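# Hang the clothes rail on two wall hooks

## Task

Place the clothes rail so it rests in both wall hooks, then open the gripper and pull the hand away; the rail must stay hung by itself, and it counts as a failure if the gripper is still holding it at the end or if only the robot is keeping it in place.

## Robot and tools

Robot: a single arm with a two-finger parallel gripper. There is only one arm, so every motion argument describes this one gripper. Three cameras return images with each result: cam_high, cam_low and cam_wrist, each 672x504 pixels.

Frames. The state line reports the gripper in the scene frame: origin on the table surface directly beneath the arm base, +z up, +y to the left when facing along +x. end_effector_position is in metres, orientation is end_effector_quat_wxyz, velocities are in m/s and rad/s. The base may be slightly tilted, and the printed position can be off, more so at long reach. Motion commands, by contrast, are written in the gripper's own axes: the fingers point along gripper +z and close along gripper y. The reported point sits between the closed finger pads, roughly 2 cm short of the fingertips; closing pushes the tips about 10 mm further along +z.

The 7-number row used by both motion tools: dx, dy, dz, rx, ry, rz, opening, each in [-1, 1]. The first six are an offset (not a pose) in the gripper frame: 1.0 equals 0.6 m of translation or 180 degrees of rotation, and rx, ry, rz form a single rotation vector. opening is absolute, not an offset: +1 is fully open (0.084 m), -1 is fully closed.

execute_actions(actions): a list of actions run one after another. Each action is a table of 0 to 15 rows; each row lasts one control step of 1/30 s, and if fewer than 15 rows are given the last row is repeated to fill 15 steps. Every row in an action is an offset from the gripper pose measured when that action began (for the first action of a call, the last pose reported in a result), not from the previous row. An empty list just returns the current state and images.

move(target, speed, blocking): drives the gripper in a straight line toward one row-style target, whose offsets are taken from the pose in the most recent result that showed one. speed is the path's top speed in m/s, 0.002 to 0.5 (default 0.25); rotation is capped at twice that in rad/s. The path runs 0.5 to 10 s and is cut off at 10 s. Rotation takes the shorter direction. The opening is applied at the start. The path ignores obstacles, and the real hand can lag, drift, or overshoot the speed, particularly with the arm nearly extended. With blocking=false you get a result after 0.5 s while the arm continues; use wait(0) to check, and call wait or stop before sending any new rows or moves. The extra "move:" line says how it ended (done near target, off_target, moving, held, fault), reports the distance to target, and lists limits: paced means the commanded pose was clipped; held means a safety check blocked some steps, after which the arm may jump faster than speed.

wait(seconds): 0 to 10; the arm keeps its last command and a running move continues. stop(): brakes a running move; it needs stopping distance, more when fast; fingers keep moving. zoom_image(camera, region): region is [x0, y0, x1, y1] in pixels of that camera's latest image, origin top-left, at most 504 by 504. finished_scene(scene): pass the current scene's number to end it; irreversible. Replying without any tool call also ends things.

Control details. Each step the commanded pose is limited to within 70 mm and 16 degrees of the measured pose; inverse kinematics favours position over orientation. After an action the arm only reaches that last clipped pose, so large offsets need several actions. "Hand target" shows where the controller is currently heading. "pose unreachable" means the clearance check (which treats the mount as part of the arm) altered or blocked the command. Joint ranges and load limits are given per joint; torque readings carry offsets and noise.

Gripping. grip_measured is the actual finger opening on the command scale. To keep hold, command an opening well under grip_measured; a larger gap squeezes harder, up to roughly 24 N per pad. Fast closing can hit harder. Something may occasionally tug a held part or nudge loose ones.

Cautions. Contact force rises with speed and with how far the target lies beyond the contact, so approach slowly with small overshoot. If a joint hits its load limit, a torque fault backs it off, freezes the arm 10 s and drops the rest of the call. Holding loads heats motors: MOTOR HOT appears at 65 °C and an OVER-TEMPERATURE FAULT brakes the arm at 80 °C. Nothing may be pushed or dropped off the table. Avoid drops, slips, slams and hard pushes. Finish by opening the fingers and backing away so the rail hangs unaided. Quicker, smoother, lower-effort motion is preferred.

Each tool is called after ">>>" by a JSON object that holds its "op" and its "data", one argument or row to a line.

## Session

>>> {"op": "execute_actions", "data": {
  "actions": []
}}

Scene clock: 0.00 s.
end_effector_position=(+0.2611, -0.0096, +0.2455) grip_measured=+1.00 end_effector_quat_wxyz=(-0.137, +0.886, +0.442, -0.022) end_effector_velocity=(+0.000, +0.000, -0.000) end_effector_angular_velocity=(-0.000, +0.000, -0.001)
Joint positions: [-0.113  0.475 -0.51   0.871  0.679  1.51  -2.18   0.084]
Joint velocities: [ 0.    -0.    -0.    -0.     0.     0.     0.001  0.   ]
Joint torques (N m, as the arm reports them, + toward a larger angle): no reading
Hand target: +0.261, -0.010, +0.245; -0.137, +0.886, +0.442, -0.022

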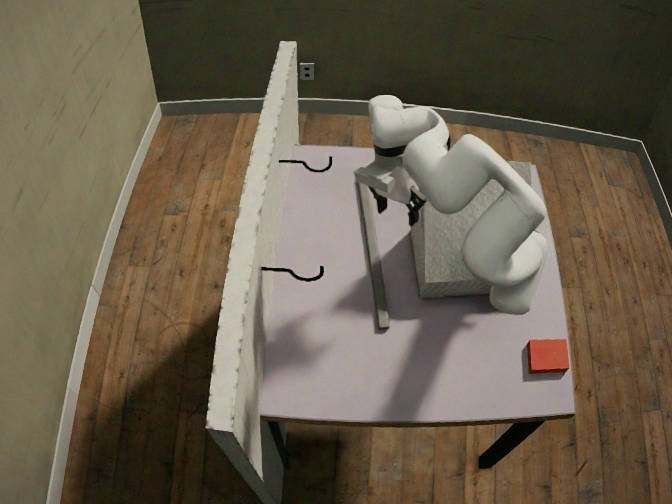

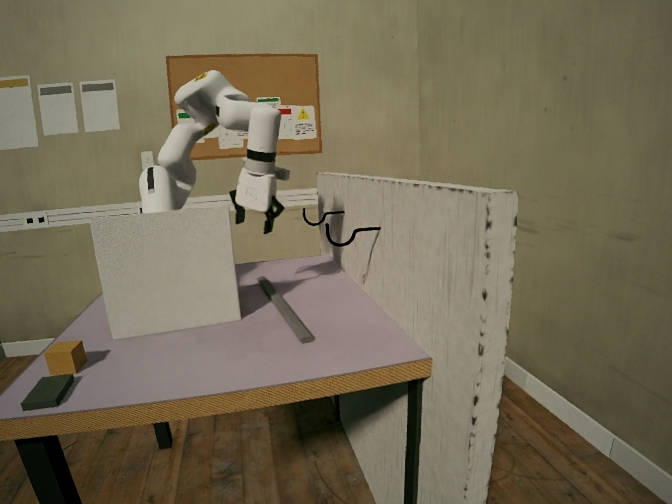

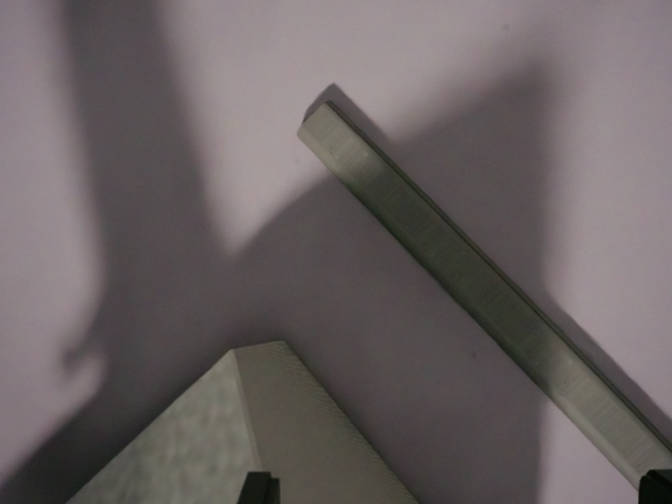

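>>> {"op": "move", "data": {
  "target": [0.081,0.104,-0.021,-0.073,-0.053,-0.204,1]
}}

Scene clock: 7.30 s.
end_effector_position=(+0.3412, -0.0092, +0.2454) grip_measured=+1.00 end_effector_quat_wxyz=(+0.000, +0.707, +0.707, +0.000) end_effector_velocity=(+0.001, -0.000, -0.001) end_effector_angular_velocity=(-0.001, -0.006, +0.012)
Joint positions: [-0.062  0.367 -0.411  0.858  0.783  1.221 -2.675  0.084]
Joint velocities: [-0.002 -0.001  0.003 -0.003  0.006 -0.007 -0.015  0.   ]
Joint torques (N m, as the arm reports them, + toward a larger angle): [-12.43 -10.71 -11.97  10.24   0.64  -2.29   0.2 ]
Hand target: +0.341, -0.009, +0.245; +0.000, +0.707, +0.707, +0.001
Off the commanded pose: 0.000 m, 0 deg.
move: done

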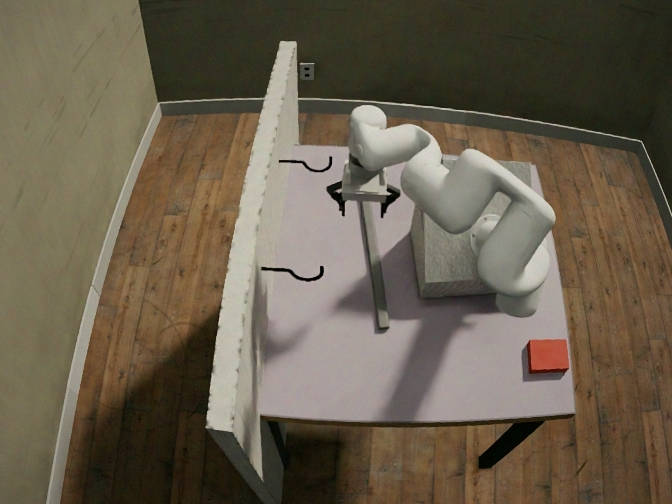

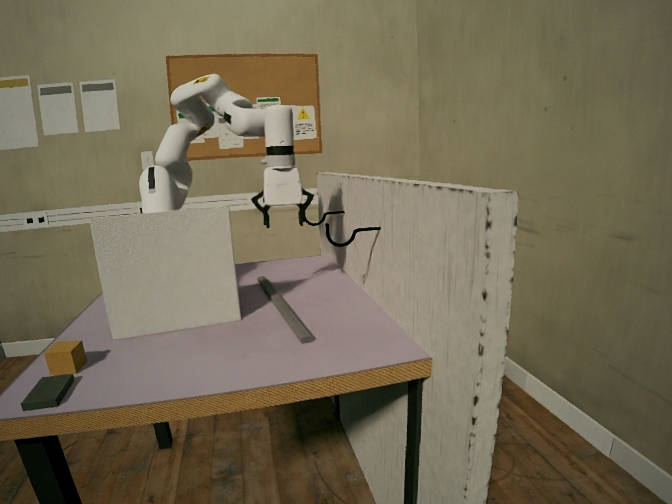

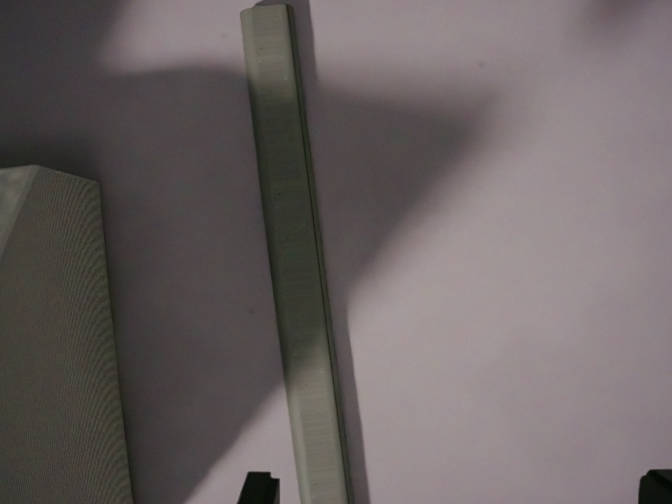

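>>> {"op": "move", "data": {
  "target": [-0.3,-0.03,0,0,0,0.03,1]
}}

Scene clock: 12.47 s.
end_effector_position=(+0.3229, -0.1892, +0.2449) grip_measured=+1.00 end_effector_quat_wxyz=(+0.000, +0.740, +0.673, -0.001) end_effector_velocity=(+0.000, -0.003, -0.000) end_effector_angular_velocity=(+0.003, +0.002, -0.003)
Joint positions: [-0.316  0.875 -0.428  1.222  0.819  1.272 -2.868  0.084]
Joint velocities: [-0.006  0.011  0.001  0.013 -0.001  0.006  0.002  0.   ]
Joint torques (N m, as the arm reports them, + toward a larger angle): [-13.49 -13.87 -13.54   9.84   0.93  -2.23   0.28]
Hand target: +0.323, -0.190, +0.245; +0.000, +0.740, +0.673, -0.001
Off the commanded pose: 0.000 m, 0 deg.
move: done

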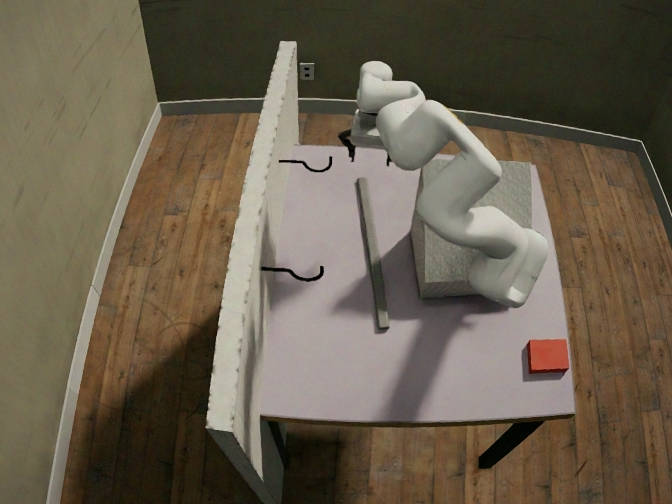

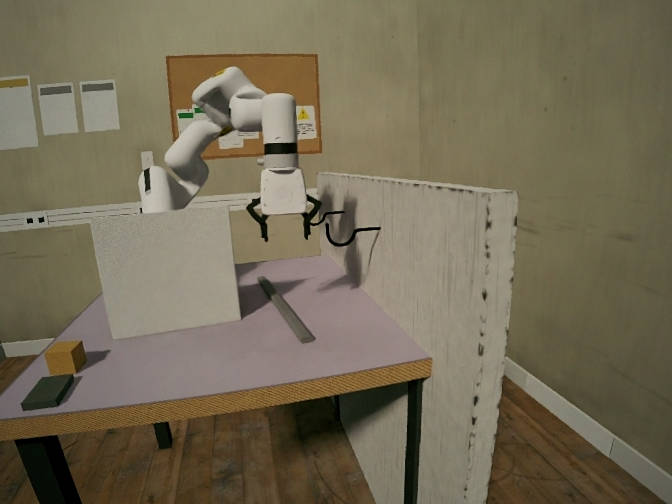

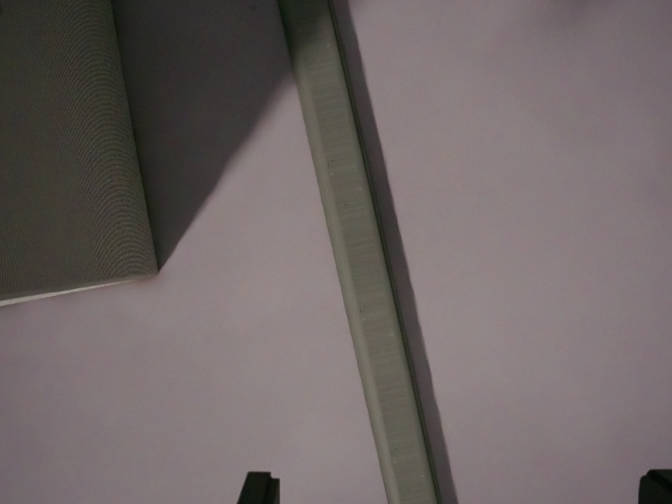

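>>> {"op": "move", "data": {
  "target": [0.18,-0.045,0.26,0,0,-0.066,0.6]
}}

Scene clock: 18.03 s.
end_effector_position=(+0.3063, -0.0787, +0.0893) grip_measured=+0.59 end_effector_quat_wxyz=(+0.000, +0.666, +0.746, -0.000) end_effector_velocity=(-0.000, +0.002, -0.003) end_effector_angular_velocity=(+0.001, -0.001, +0.002)
Joint positions: [-0.106  0.748 -0.2    0.802  1.143  0.921 -3.144  0.069]
Joint velocities: [ 0.003  0.001  0.006 -0.003  0.009 -0.005 -0.005 -0.   ]
Joint torques (N m, as the arm reports them, + toward a larger angle): [-14.3  -12.81 -13.13   7.14   0.72  -2.24  -0.04]
Hand target: +0.306, -0.078, +0.089; +0.000, +0.666, +0.746, -0.000
Off the commanded pose: 0.001 m, 0 deg.
move: done

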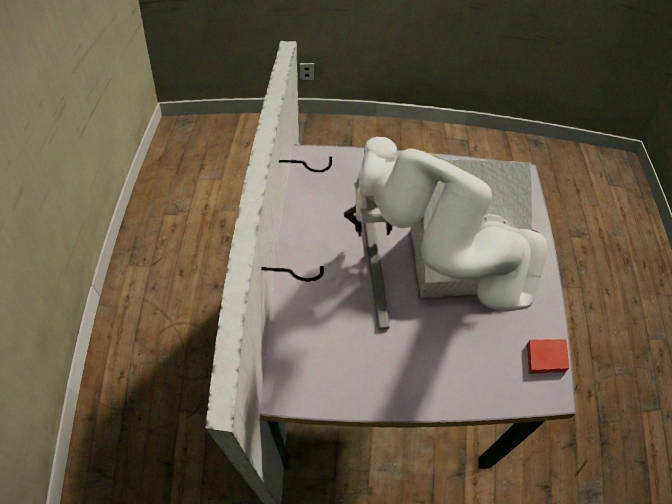

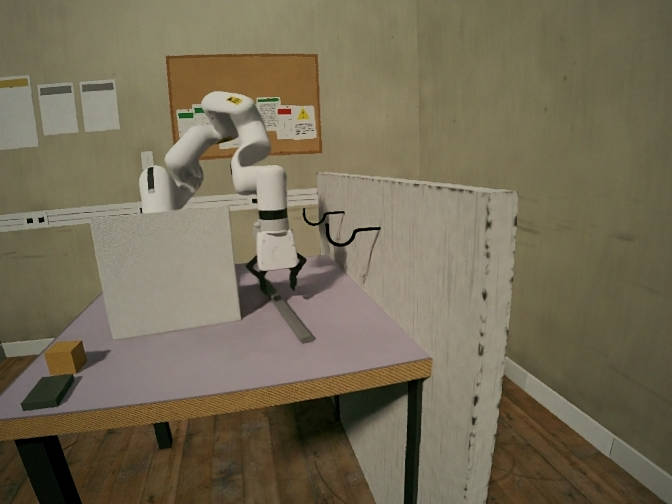

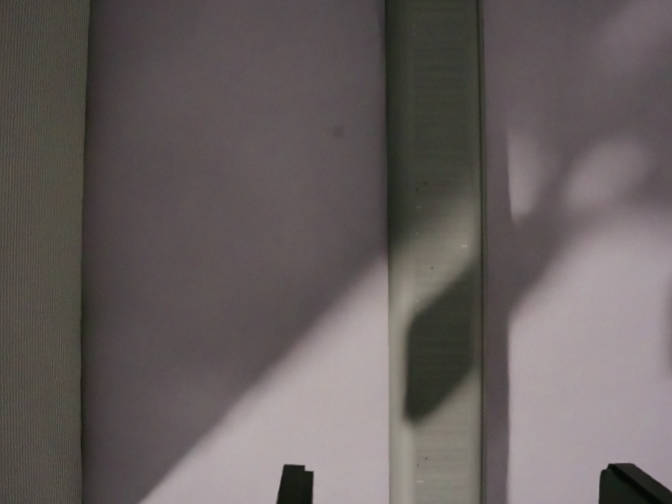

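>>> {"op": "move", "data": {
  "target": [-0.02,0.007,0.107,0,0,0,0.6],
  "speed": 0.1
}}

>>> {"op": "execute_actions", "data": {
  "actions": [
    [[0,0,0,0,0,0,0.3],[0,0,0,0,0,0,0.2],[0,0,0,0,0,0,0.1],[0,0,0,0,0,0,0],[0,0,0,0,0,0,-0.1],[0,0,0,0,0,0,-0.2],[0,0,0,0,0,0,-0.3],[0,0,0,0,0,0,-0.35],[0,0,0,0,0,0,-0.4],[0,0,0,0,0,0,-0.5],[0,0,0,0,0,0,-0.6]],
    [[0,0,0,0,0,0,-1]]
  ]
}}

>>> {"op": "move", "data": {
  "target": [0,0,-0.06,0,0,0,-1],
  "speed": 0.08
}}

Scene clock: 24.53 s.
end_effector_position=(+0.3184, -0.0913, +0.0345) grip_measured=+0.99 end_effector_quat_wxyz=(+0.010, +0.666, +0.746, +0.002) end_effector_velocity=(+0.001, -0.000, +0.000) end_effector_angular_velocity=(-0.008, -0.003, -0.002)
Joint positions: [-0.086  0.902 -0.12   0.882  1.298  0.845 -3.224  0.084]
Joint velocities: [ 0.017 -0.003 -0.011 -0.003  0.014 -0.    -0.002  0.   ]
Joint torques (N m, as the arm reports them, + toward a larger angle): [-1.34 11.56  2.25  4.44  5.35 -9.17 -3.81]
Hand target: +0.312, -0.090, +0.025; -0.000, +0.666, +0.746, -0.000
Off the commanded pose: 0.012 m, 1 deg.
move: off_target

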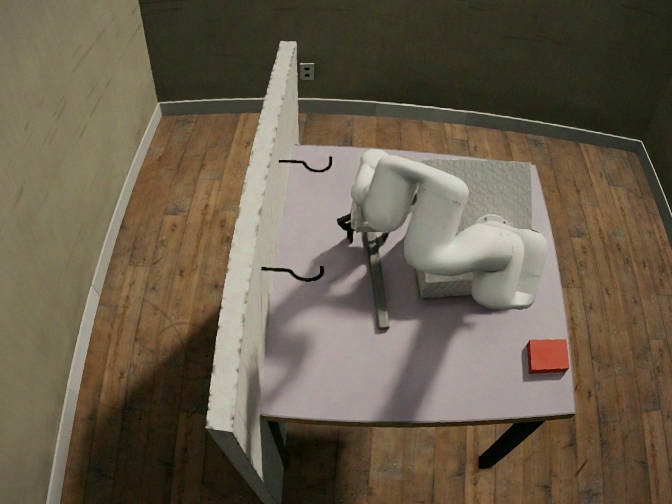

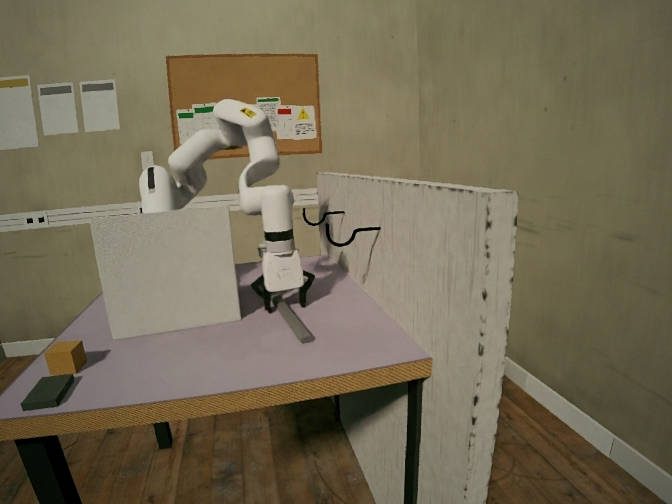

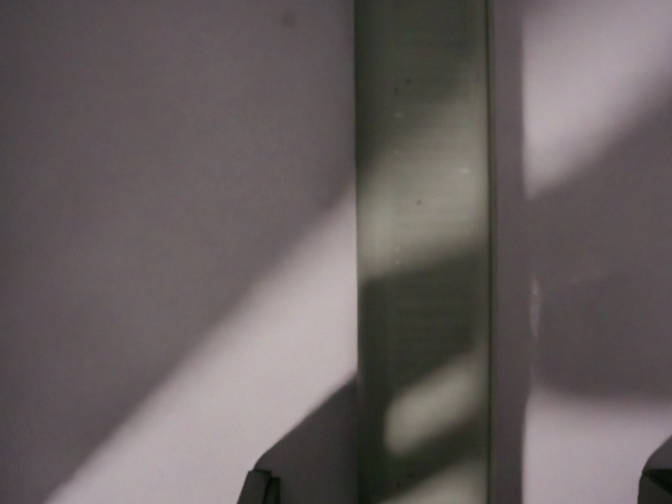

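Scene clock: 25.53 s.
end_effector_position=(+0.3191, -0.0912, +0.0355) grip_measured=+0.99 end_effector_quat_wxyz=(+0.011, +0.667, +0.745, +0.002) end_effector_velocity=(+0.000, -0.000, +0.000) end_effector_angular_velocity=(-0.000, -0.001, -0.001)
Joint positions: [-0.085  0.899 -0.121  0.881  1.299  0.844 -3.22   0.084]
Joint velocities: [-0.001  0.    -0.     0.001 -0.001 -0.     0.001  0.   ]
Joint torques (N m, as the arm reports them, + toward a larger angle): [-6.86  0.56 -2.2   7.33  4.87 -5.34 -2.04]
Hand target: +0.319, -0.091, +0.035; +0.011, +0.666, +0.745, +0.002
Off the commanded pose: 0.000 m, 0 deg.

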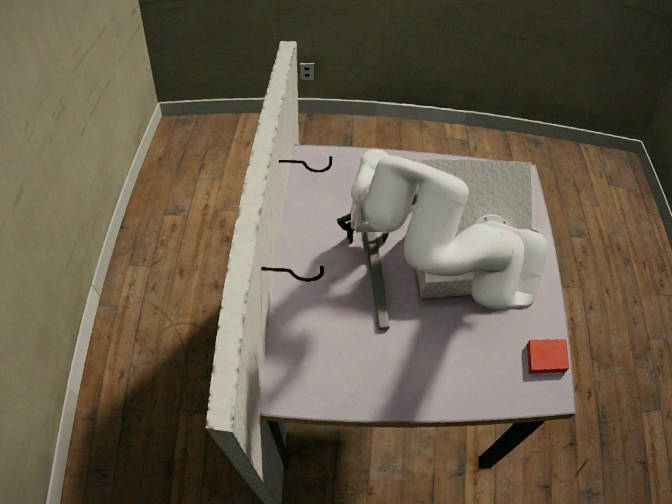

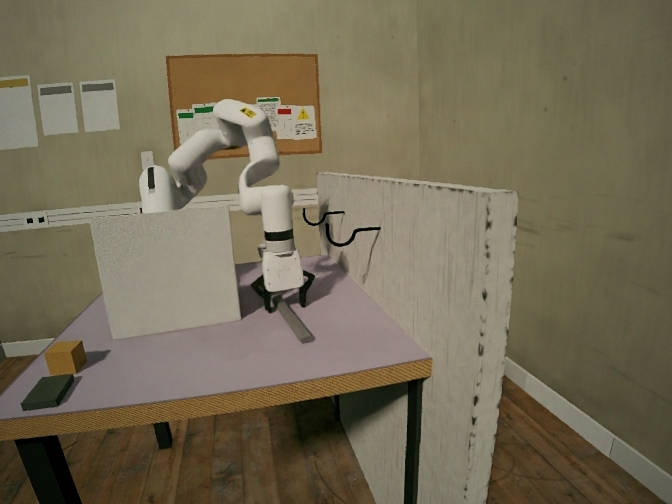

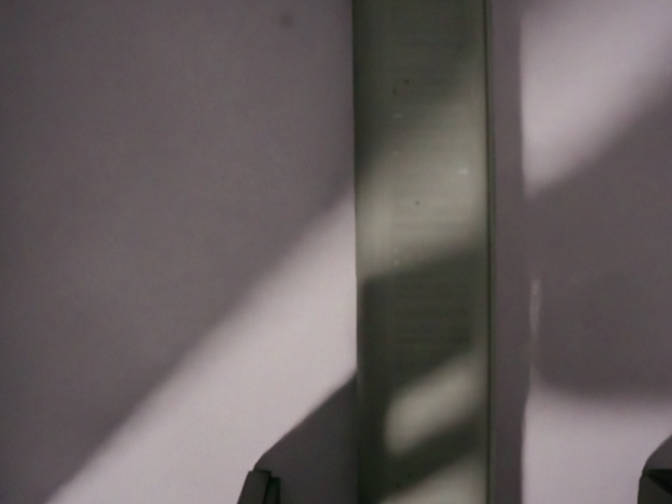

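Scene clock: 26.53 s.
end_effector_position=(+0.3184, -0.0908, +0.0712) grip_measured=-1.00 end_effector_quat_wxyz=(+0.011, +0.667, +0.745, +0.002) end_effector_velocity=(+0.000, -0.001, +0.003) end_effector_angular_velocity=(-0.002, -0.002, -0.001)
Joint positions: [-0.103  0.821 -0.174  0.854  1.207  0.891 -3.173  0.   ]
Joint velocities: [-0.002 -0.005 -0.005 -0.001 -0.006  0.002  0.003  0.   ]
Joint torques (N m, as the arm reports them, + toward a larger angle): [-14.98 -12.97 -13.89   6.64   1.01  -2.13   0.2 ]
Hand target: +0.319, -0.091, +0.072; +0.011, +0.667, +0.745, +0.002
Off the commanded pose: 0.000 m, 0 deg.
move: done

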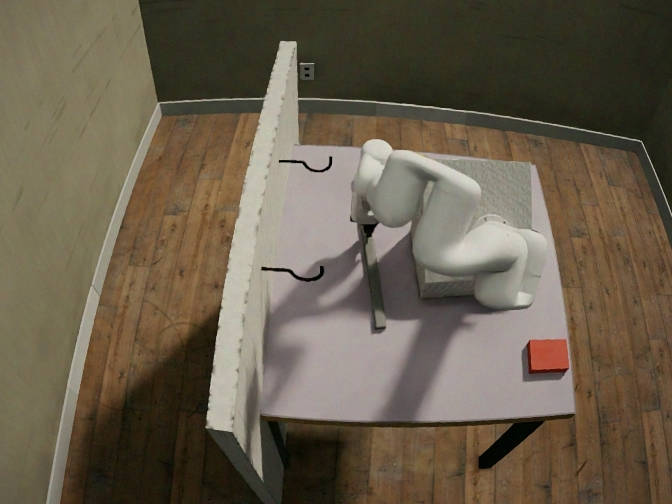

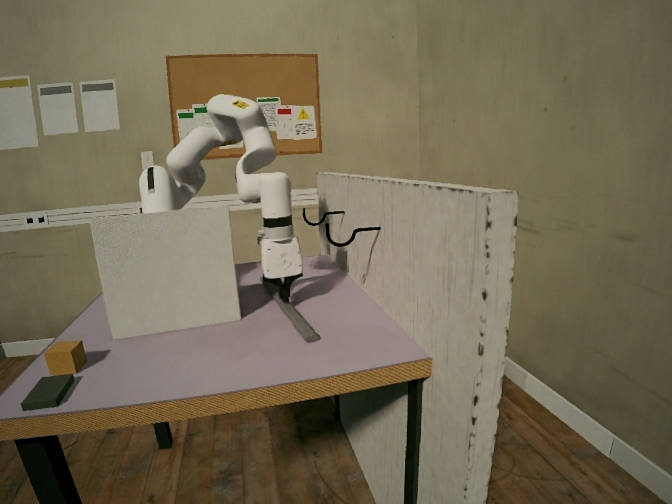

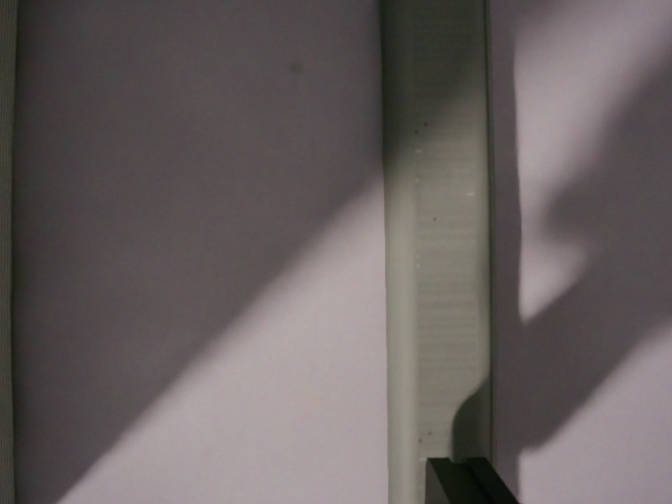

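>>> {"op": "move", "data": {
  "target": [0,0,0,0,0,0,0.2]
}}

>>> {"op": "move", "data": {
  "target": [0,0,0.039,0,0,0,0.2],
  "speed": 0.04
}}

>>> {"op": "execute_actions", "data": {
  "actions": [
    [[0,0,0,0,0,0,0.1],[0,0,0,0,0,0,0],[0,0,0,0,0,0,-0.1],[0,0,0,0,0,0,-0.2],[0,0,0,0,0,0,-0.3],[0,0,0,0,0,0,-0.35],[0,0,0,0,0,0,-0.4],[0,0,0,0,0,0,-0.5],[0,0,0,0,0,0,-0.6]],
    [[0,0,0,0,0,0,-1]]
  ]
}}

>>> {"op": "zoom_image", "data": {
  "camera": "cam_low",
  "region": [230,190,430,350]
}}

Scene clock: 35.90 s.
end_effector_position=(+0.3184, -0.0908, +0.0712) grip_measured=+0.19 end_effector_quat_wxyz=(+0.011, +0.667, +0.745, +0.002) end_effector_velocity=(+0.001, -0.000, +0.000) end_effector_angular_velocity=(-0.000, -0.001, +0.001)
Joint positions: [-0.103  0.821 -0.174  0.854  1.207  0.891 -3.173  0.052]
Joint velocities: [-0.001  0.     0.     0.001  0.    -0.    -0.001  0.   ]
Joint torques (N m, as the arm reports them, + toward a larger angle): [-15.   -12.77 -13.62   6.39   0.61  -2.42  -0.08]
Hand target: +0.318, -0.091, +0.071; +0.011, +0.667, +0.745, +0.002
Off the commanded pose: 0.000 m, 0 deg.
move: done

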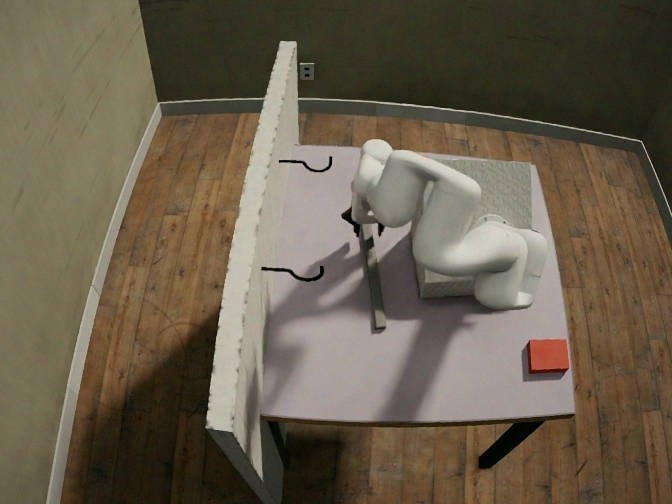

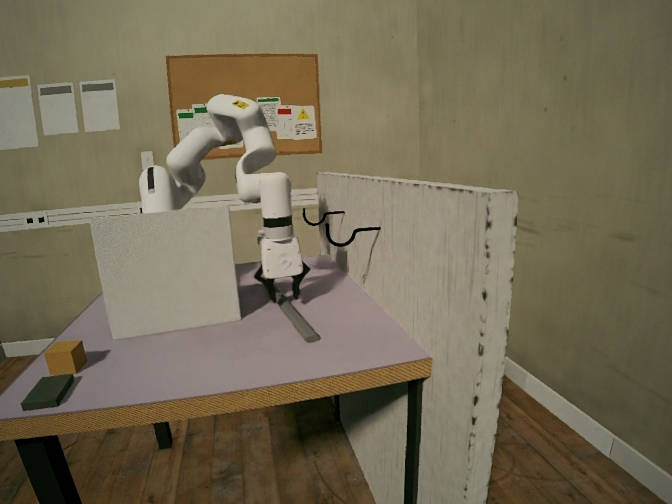

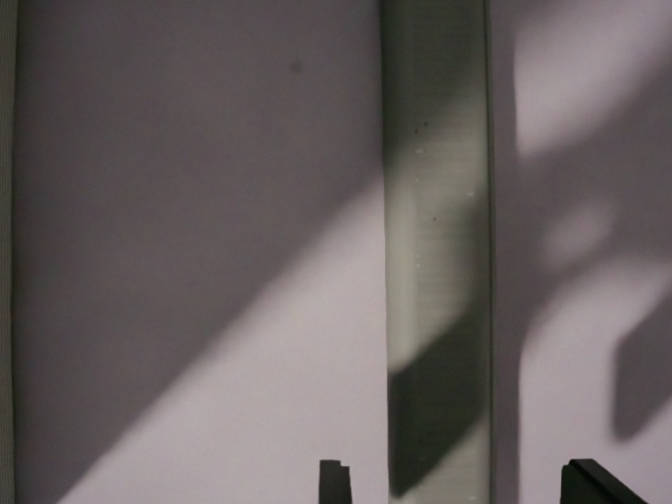

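Scene clock: 36.90 s.
end_effector_position=(+0.3189, -0.0910, +0.0481) grip_measured=+0.19 end_effector_quat_wxyz=(+0.011, +0.667, +0.745, +0.002) end_effector_velocity=(+0.001, -0.001, -0.002) end_effector_angular_velocity=(-0.002, -0.002, +0.002)
Joint positions: [-0.094  0.871 -0.137  0.87   1.265  0.859 -3.203  0.052]
Joint velocities: [ 0.001  0.007  0.004  0.005  0.007 -0.004 -0.004 -0.   ]
Joint torques (N m, as the arm reports them, + toward a larger angle): [-15.6  -12.53 -13.81   5.98   1.2   -2.27  -0.16]
Hand target: +0.319, -0.091, +0.048; +0.011, +0.667, +0.745, +0.002
Off the commanded pose: 0.000 m, 0 deg.
move: done

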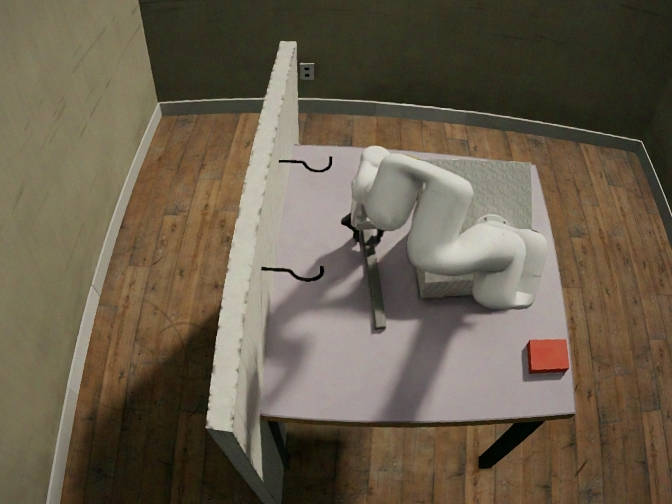

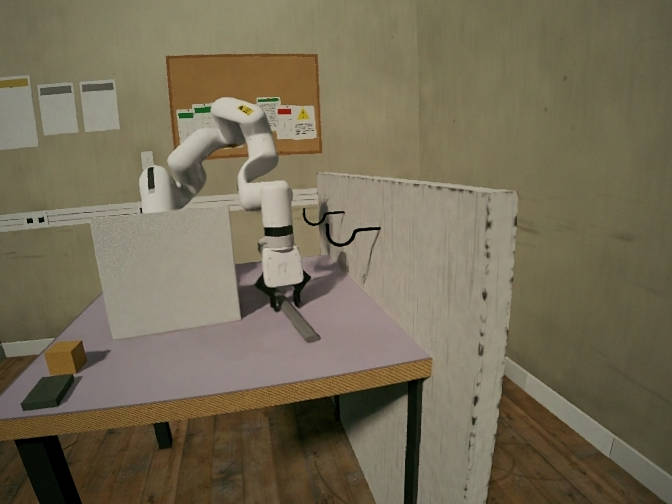

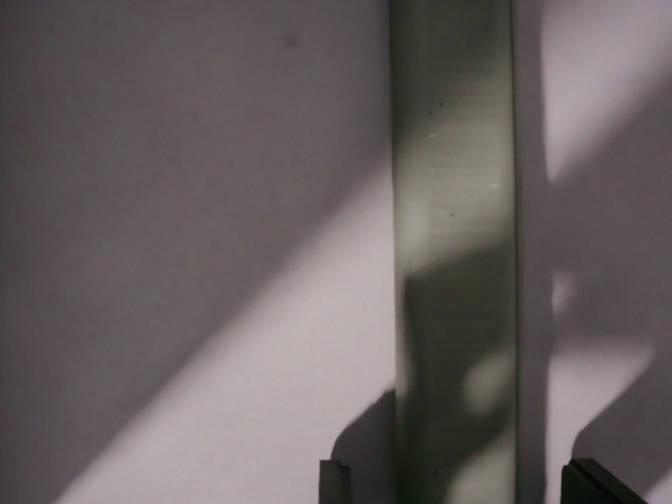

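Scene clock: 37.90 s.
end_effector_position=(+0.3189, -0.0911, +0.0482) grip_measured=-0.34 end_effector_quat_wxyz=(+0.011, +0.667, +0.745, +0.002) end_effector_velocity=(+0.001, -0.000, +0.000) end_effector_angular_velocity=(-0.001, -0.001, +0.001)
Joint positions: [-0.094  0.871 -0.137  0.87   1.265  0.859 -3.203  0.029]
Joint velocities: [ 0.     0.    -0.     0.001 -0.    -0.    -0.     0.   ]
Joint torques (N m, as the arm reports them, + toward a larger angle): [-15.22 -12.87 -13.35   6.43   0.76  -2.28  -0.12]
Hand target: +0.319, -0.091, +0.048; +0.011, +0.667, +0.745, +0.002
Off the commanded pose: 0.000 m, 0 deg.

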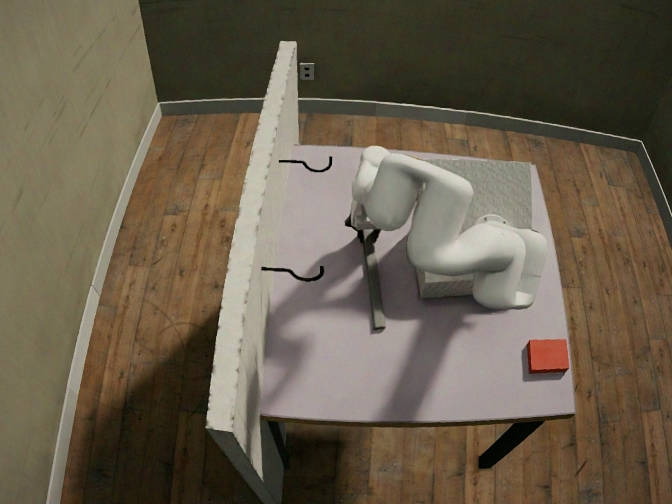

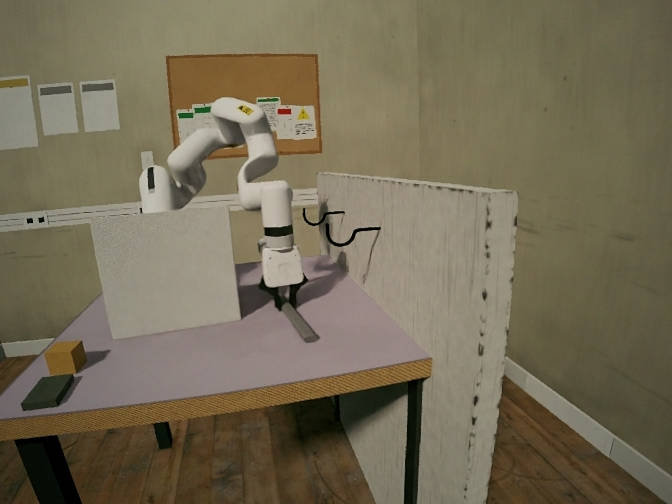

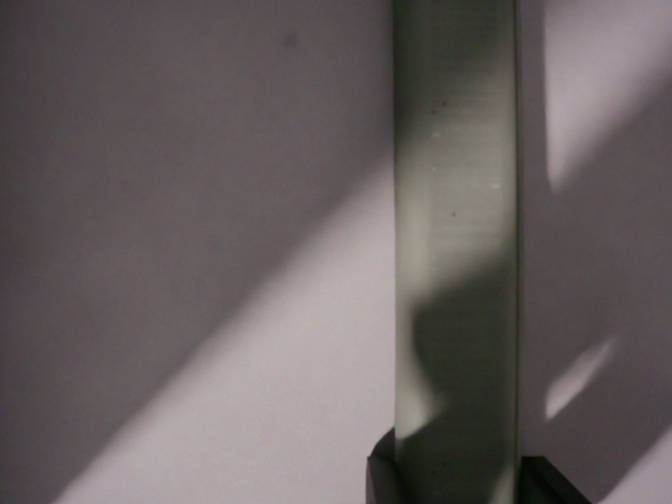

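Region (230, 190, 430, 350) of cam_low's 672x504 image, scaled by 2.520, with more detail than that image has; it fills the top 403 rows of this view, and the rest is white.

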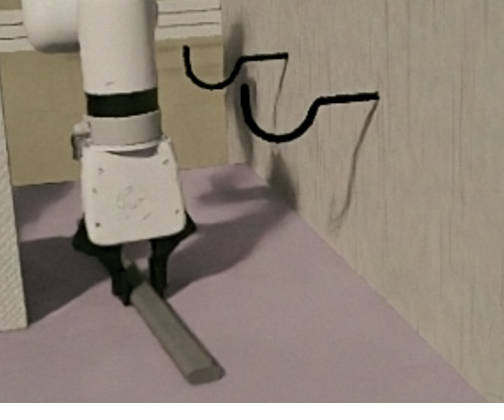

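>>> {"op": "move", "data": {
  "target": [0,0,-0.06,0,0,0,-1],
  "speed": 0.05
}}

Scene clock: 41.10 s.
end_effector_position=(+0.3182, -0.0908, +0.0839) grip_measured=-0.34 end_effector_quat_wxyz=(+0.011, +0.667, +0.745, +0.002) end_effector_velocity=(+0.000, -0.000, +0.003) end_effector_angular_velocity=(-0.001, -0.000, +0.001)
Joint positions: [-0.109  0.795 -0.194  0.847  1.174  0.909 -3.157  0.029]
Joint velocities: [-0.    -0.006 -0.005 -0.001 -0.007  0.004  0.003  0.   ]
Joint torques (N m, as the arm reports them, + toward a larger angle): [-15.71 -13.05 -14.25   7.53   1.03  -2.6    0.06]
Hand target: +0.318, -0.091, +0.084; +0.011, +0.667, +0.745, +0.002
Off the commanded pose: 0.000 m, 0 deg.
move: done

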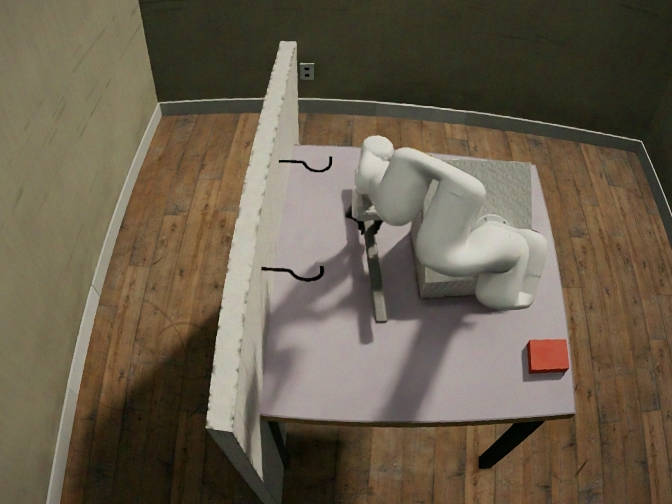

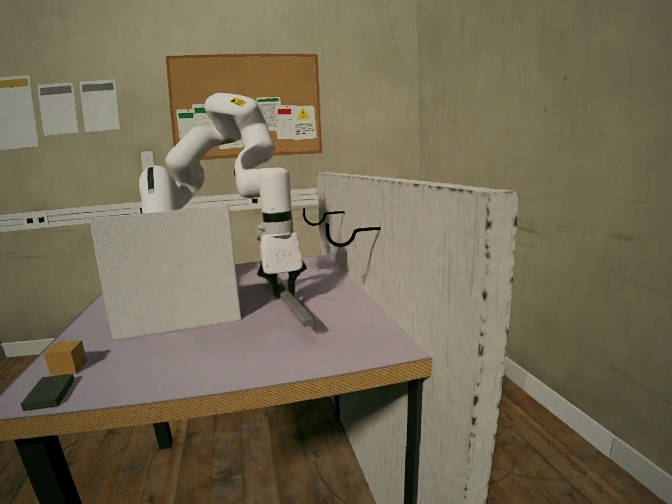

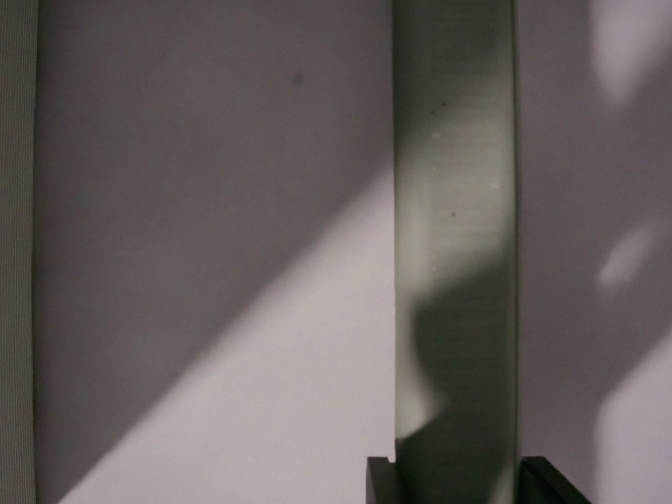

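Holds. Lift, straighten.

>>> {"op": "move", "data": {
  "target": [0.12,0.03,-0.42,0,0,0.045,-1],
  "speed": 0.15
}}

Scene clock: 45.90 s.
end_effector_position=(+0.3235, -0.0149, +0.3355) grip_measured=-0.34 end_effector_quat_wxyz=(+0.011, +0.718, +0.696, +0.003) end_effector_velocity=(+0.001, +0.001, +0.003) end_effector_angular_velocity=(-0.001, -0.001, -0.001)
Joint positions: [-0.162  0.278 -0.484  0.961  0.627  1.389 -2.605  0.029]
Joint velocities: [-0.001 -0.002 -0.002  0.006 -0.003  0.006  0.004  0.   ]
Joint torques (N m, as the arm reports them, + toward a larger angle): [-12.68  -8.7  -11.86  12.43   0.88  -2.72  -0.08]
Hand target: +0.324, -0.015, +0.336; +0.011, +0.718, +0.696, +0.003
Off the commanded pose: 0.001 m, 0 deg.
move: done

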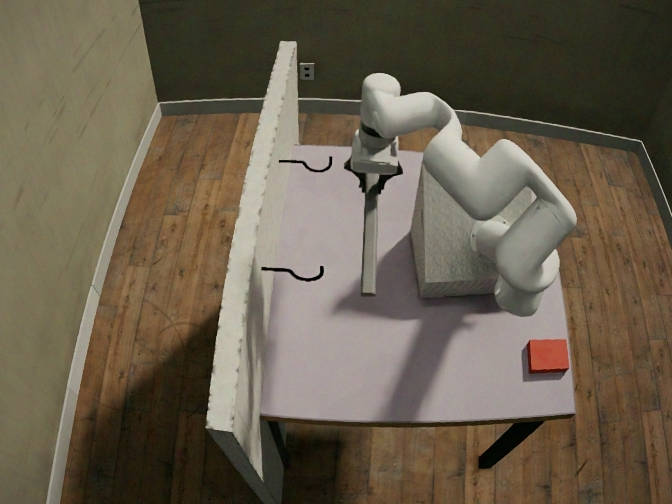

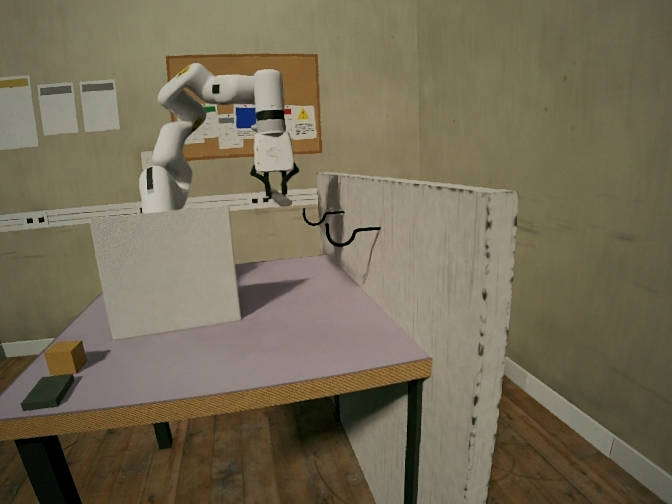

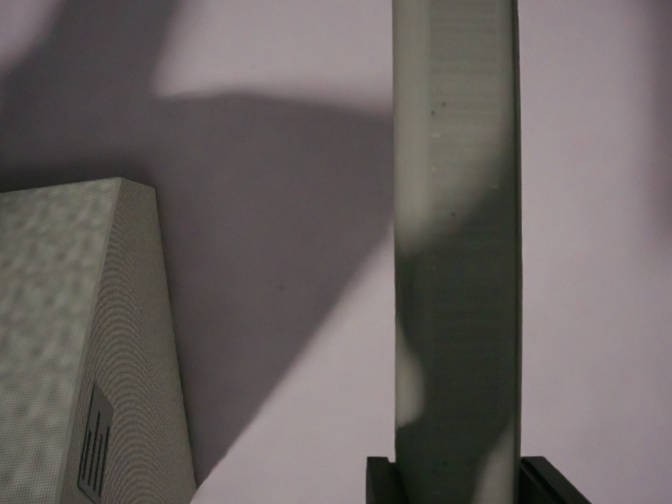

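>>> {"op": "move", "data": {
  "target": [0,0.22,0,0,0,0,-1],
  "speed": 0.12
}}

>>> {"op": "zoom_image", "data": {
  "camera": "cam_low",
  "region": [250,130,450,280]
}}

Scene clock: 52.03 s.
end_effector_position=(+0.4552, -0.0186, +0.3376) grip_measured=-0.34 end_effector_quat_wxyz=(+0.011, +0.718, +0.696, +0.003) end_effector_velocity=(+0.003, +0.000, -0.000) end_effector_angular_velocity=(+0.000, +0.003, +0.001)
Joint positions: [-0.168  0.599 -0.378  1.409  0.769  1.48  -2.473  0.029]
Joint velocities: [-0.     0.008  0.002  0.013  0.001  0.005  0.005 -0.   ]
Joint torques (N m, as the arm reports them, + toward a larger angle): [-18.04 -13.99 -14.15  10.78   1.32  -2.44   0.13]
Hand target: +0.455, -0.019, +0.338; +0.011, +0.718, +0.696, +0.003
Off the commanded pose: 0.001 m, 0 deg.
move: done

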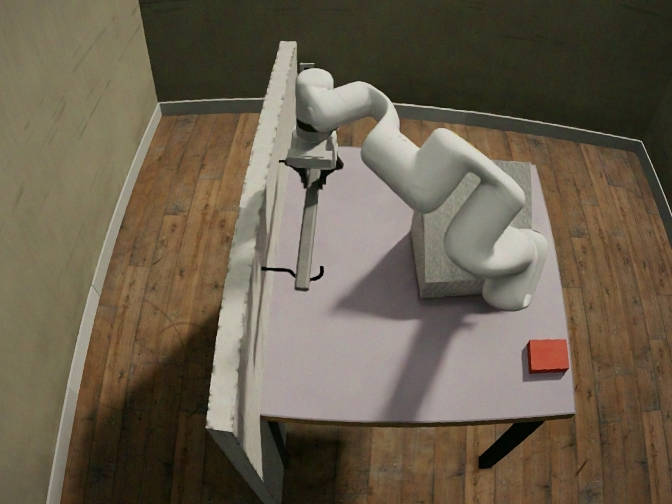

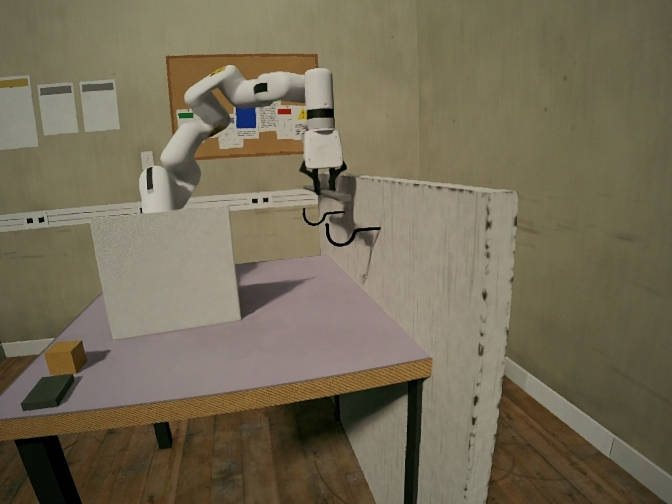

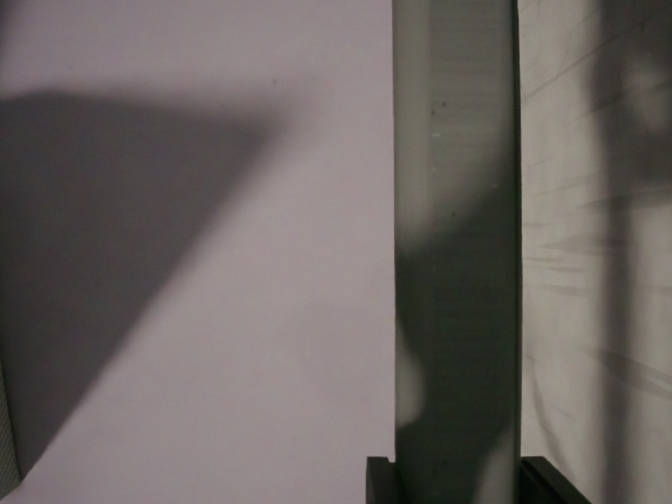

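Region (250, 130, 450, 280) of cam_low's 672x504 image, scaled by 2.520, with more detail than that image has; it fills the top 378 rows of this view, and the rest is white.

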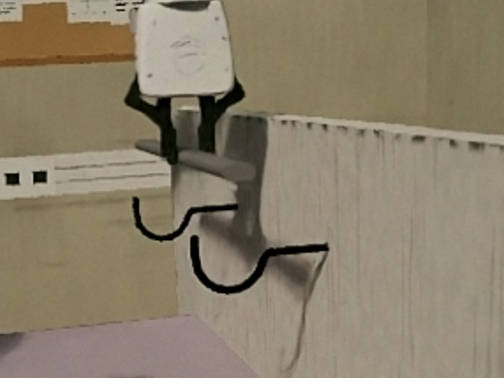

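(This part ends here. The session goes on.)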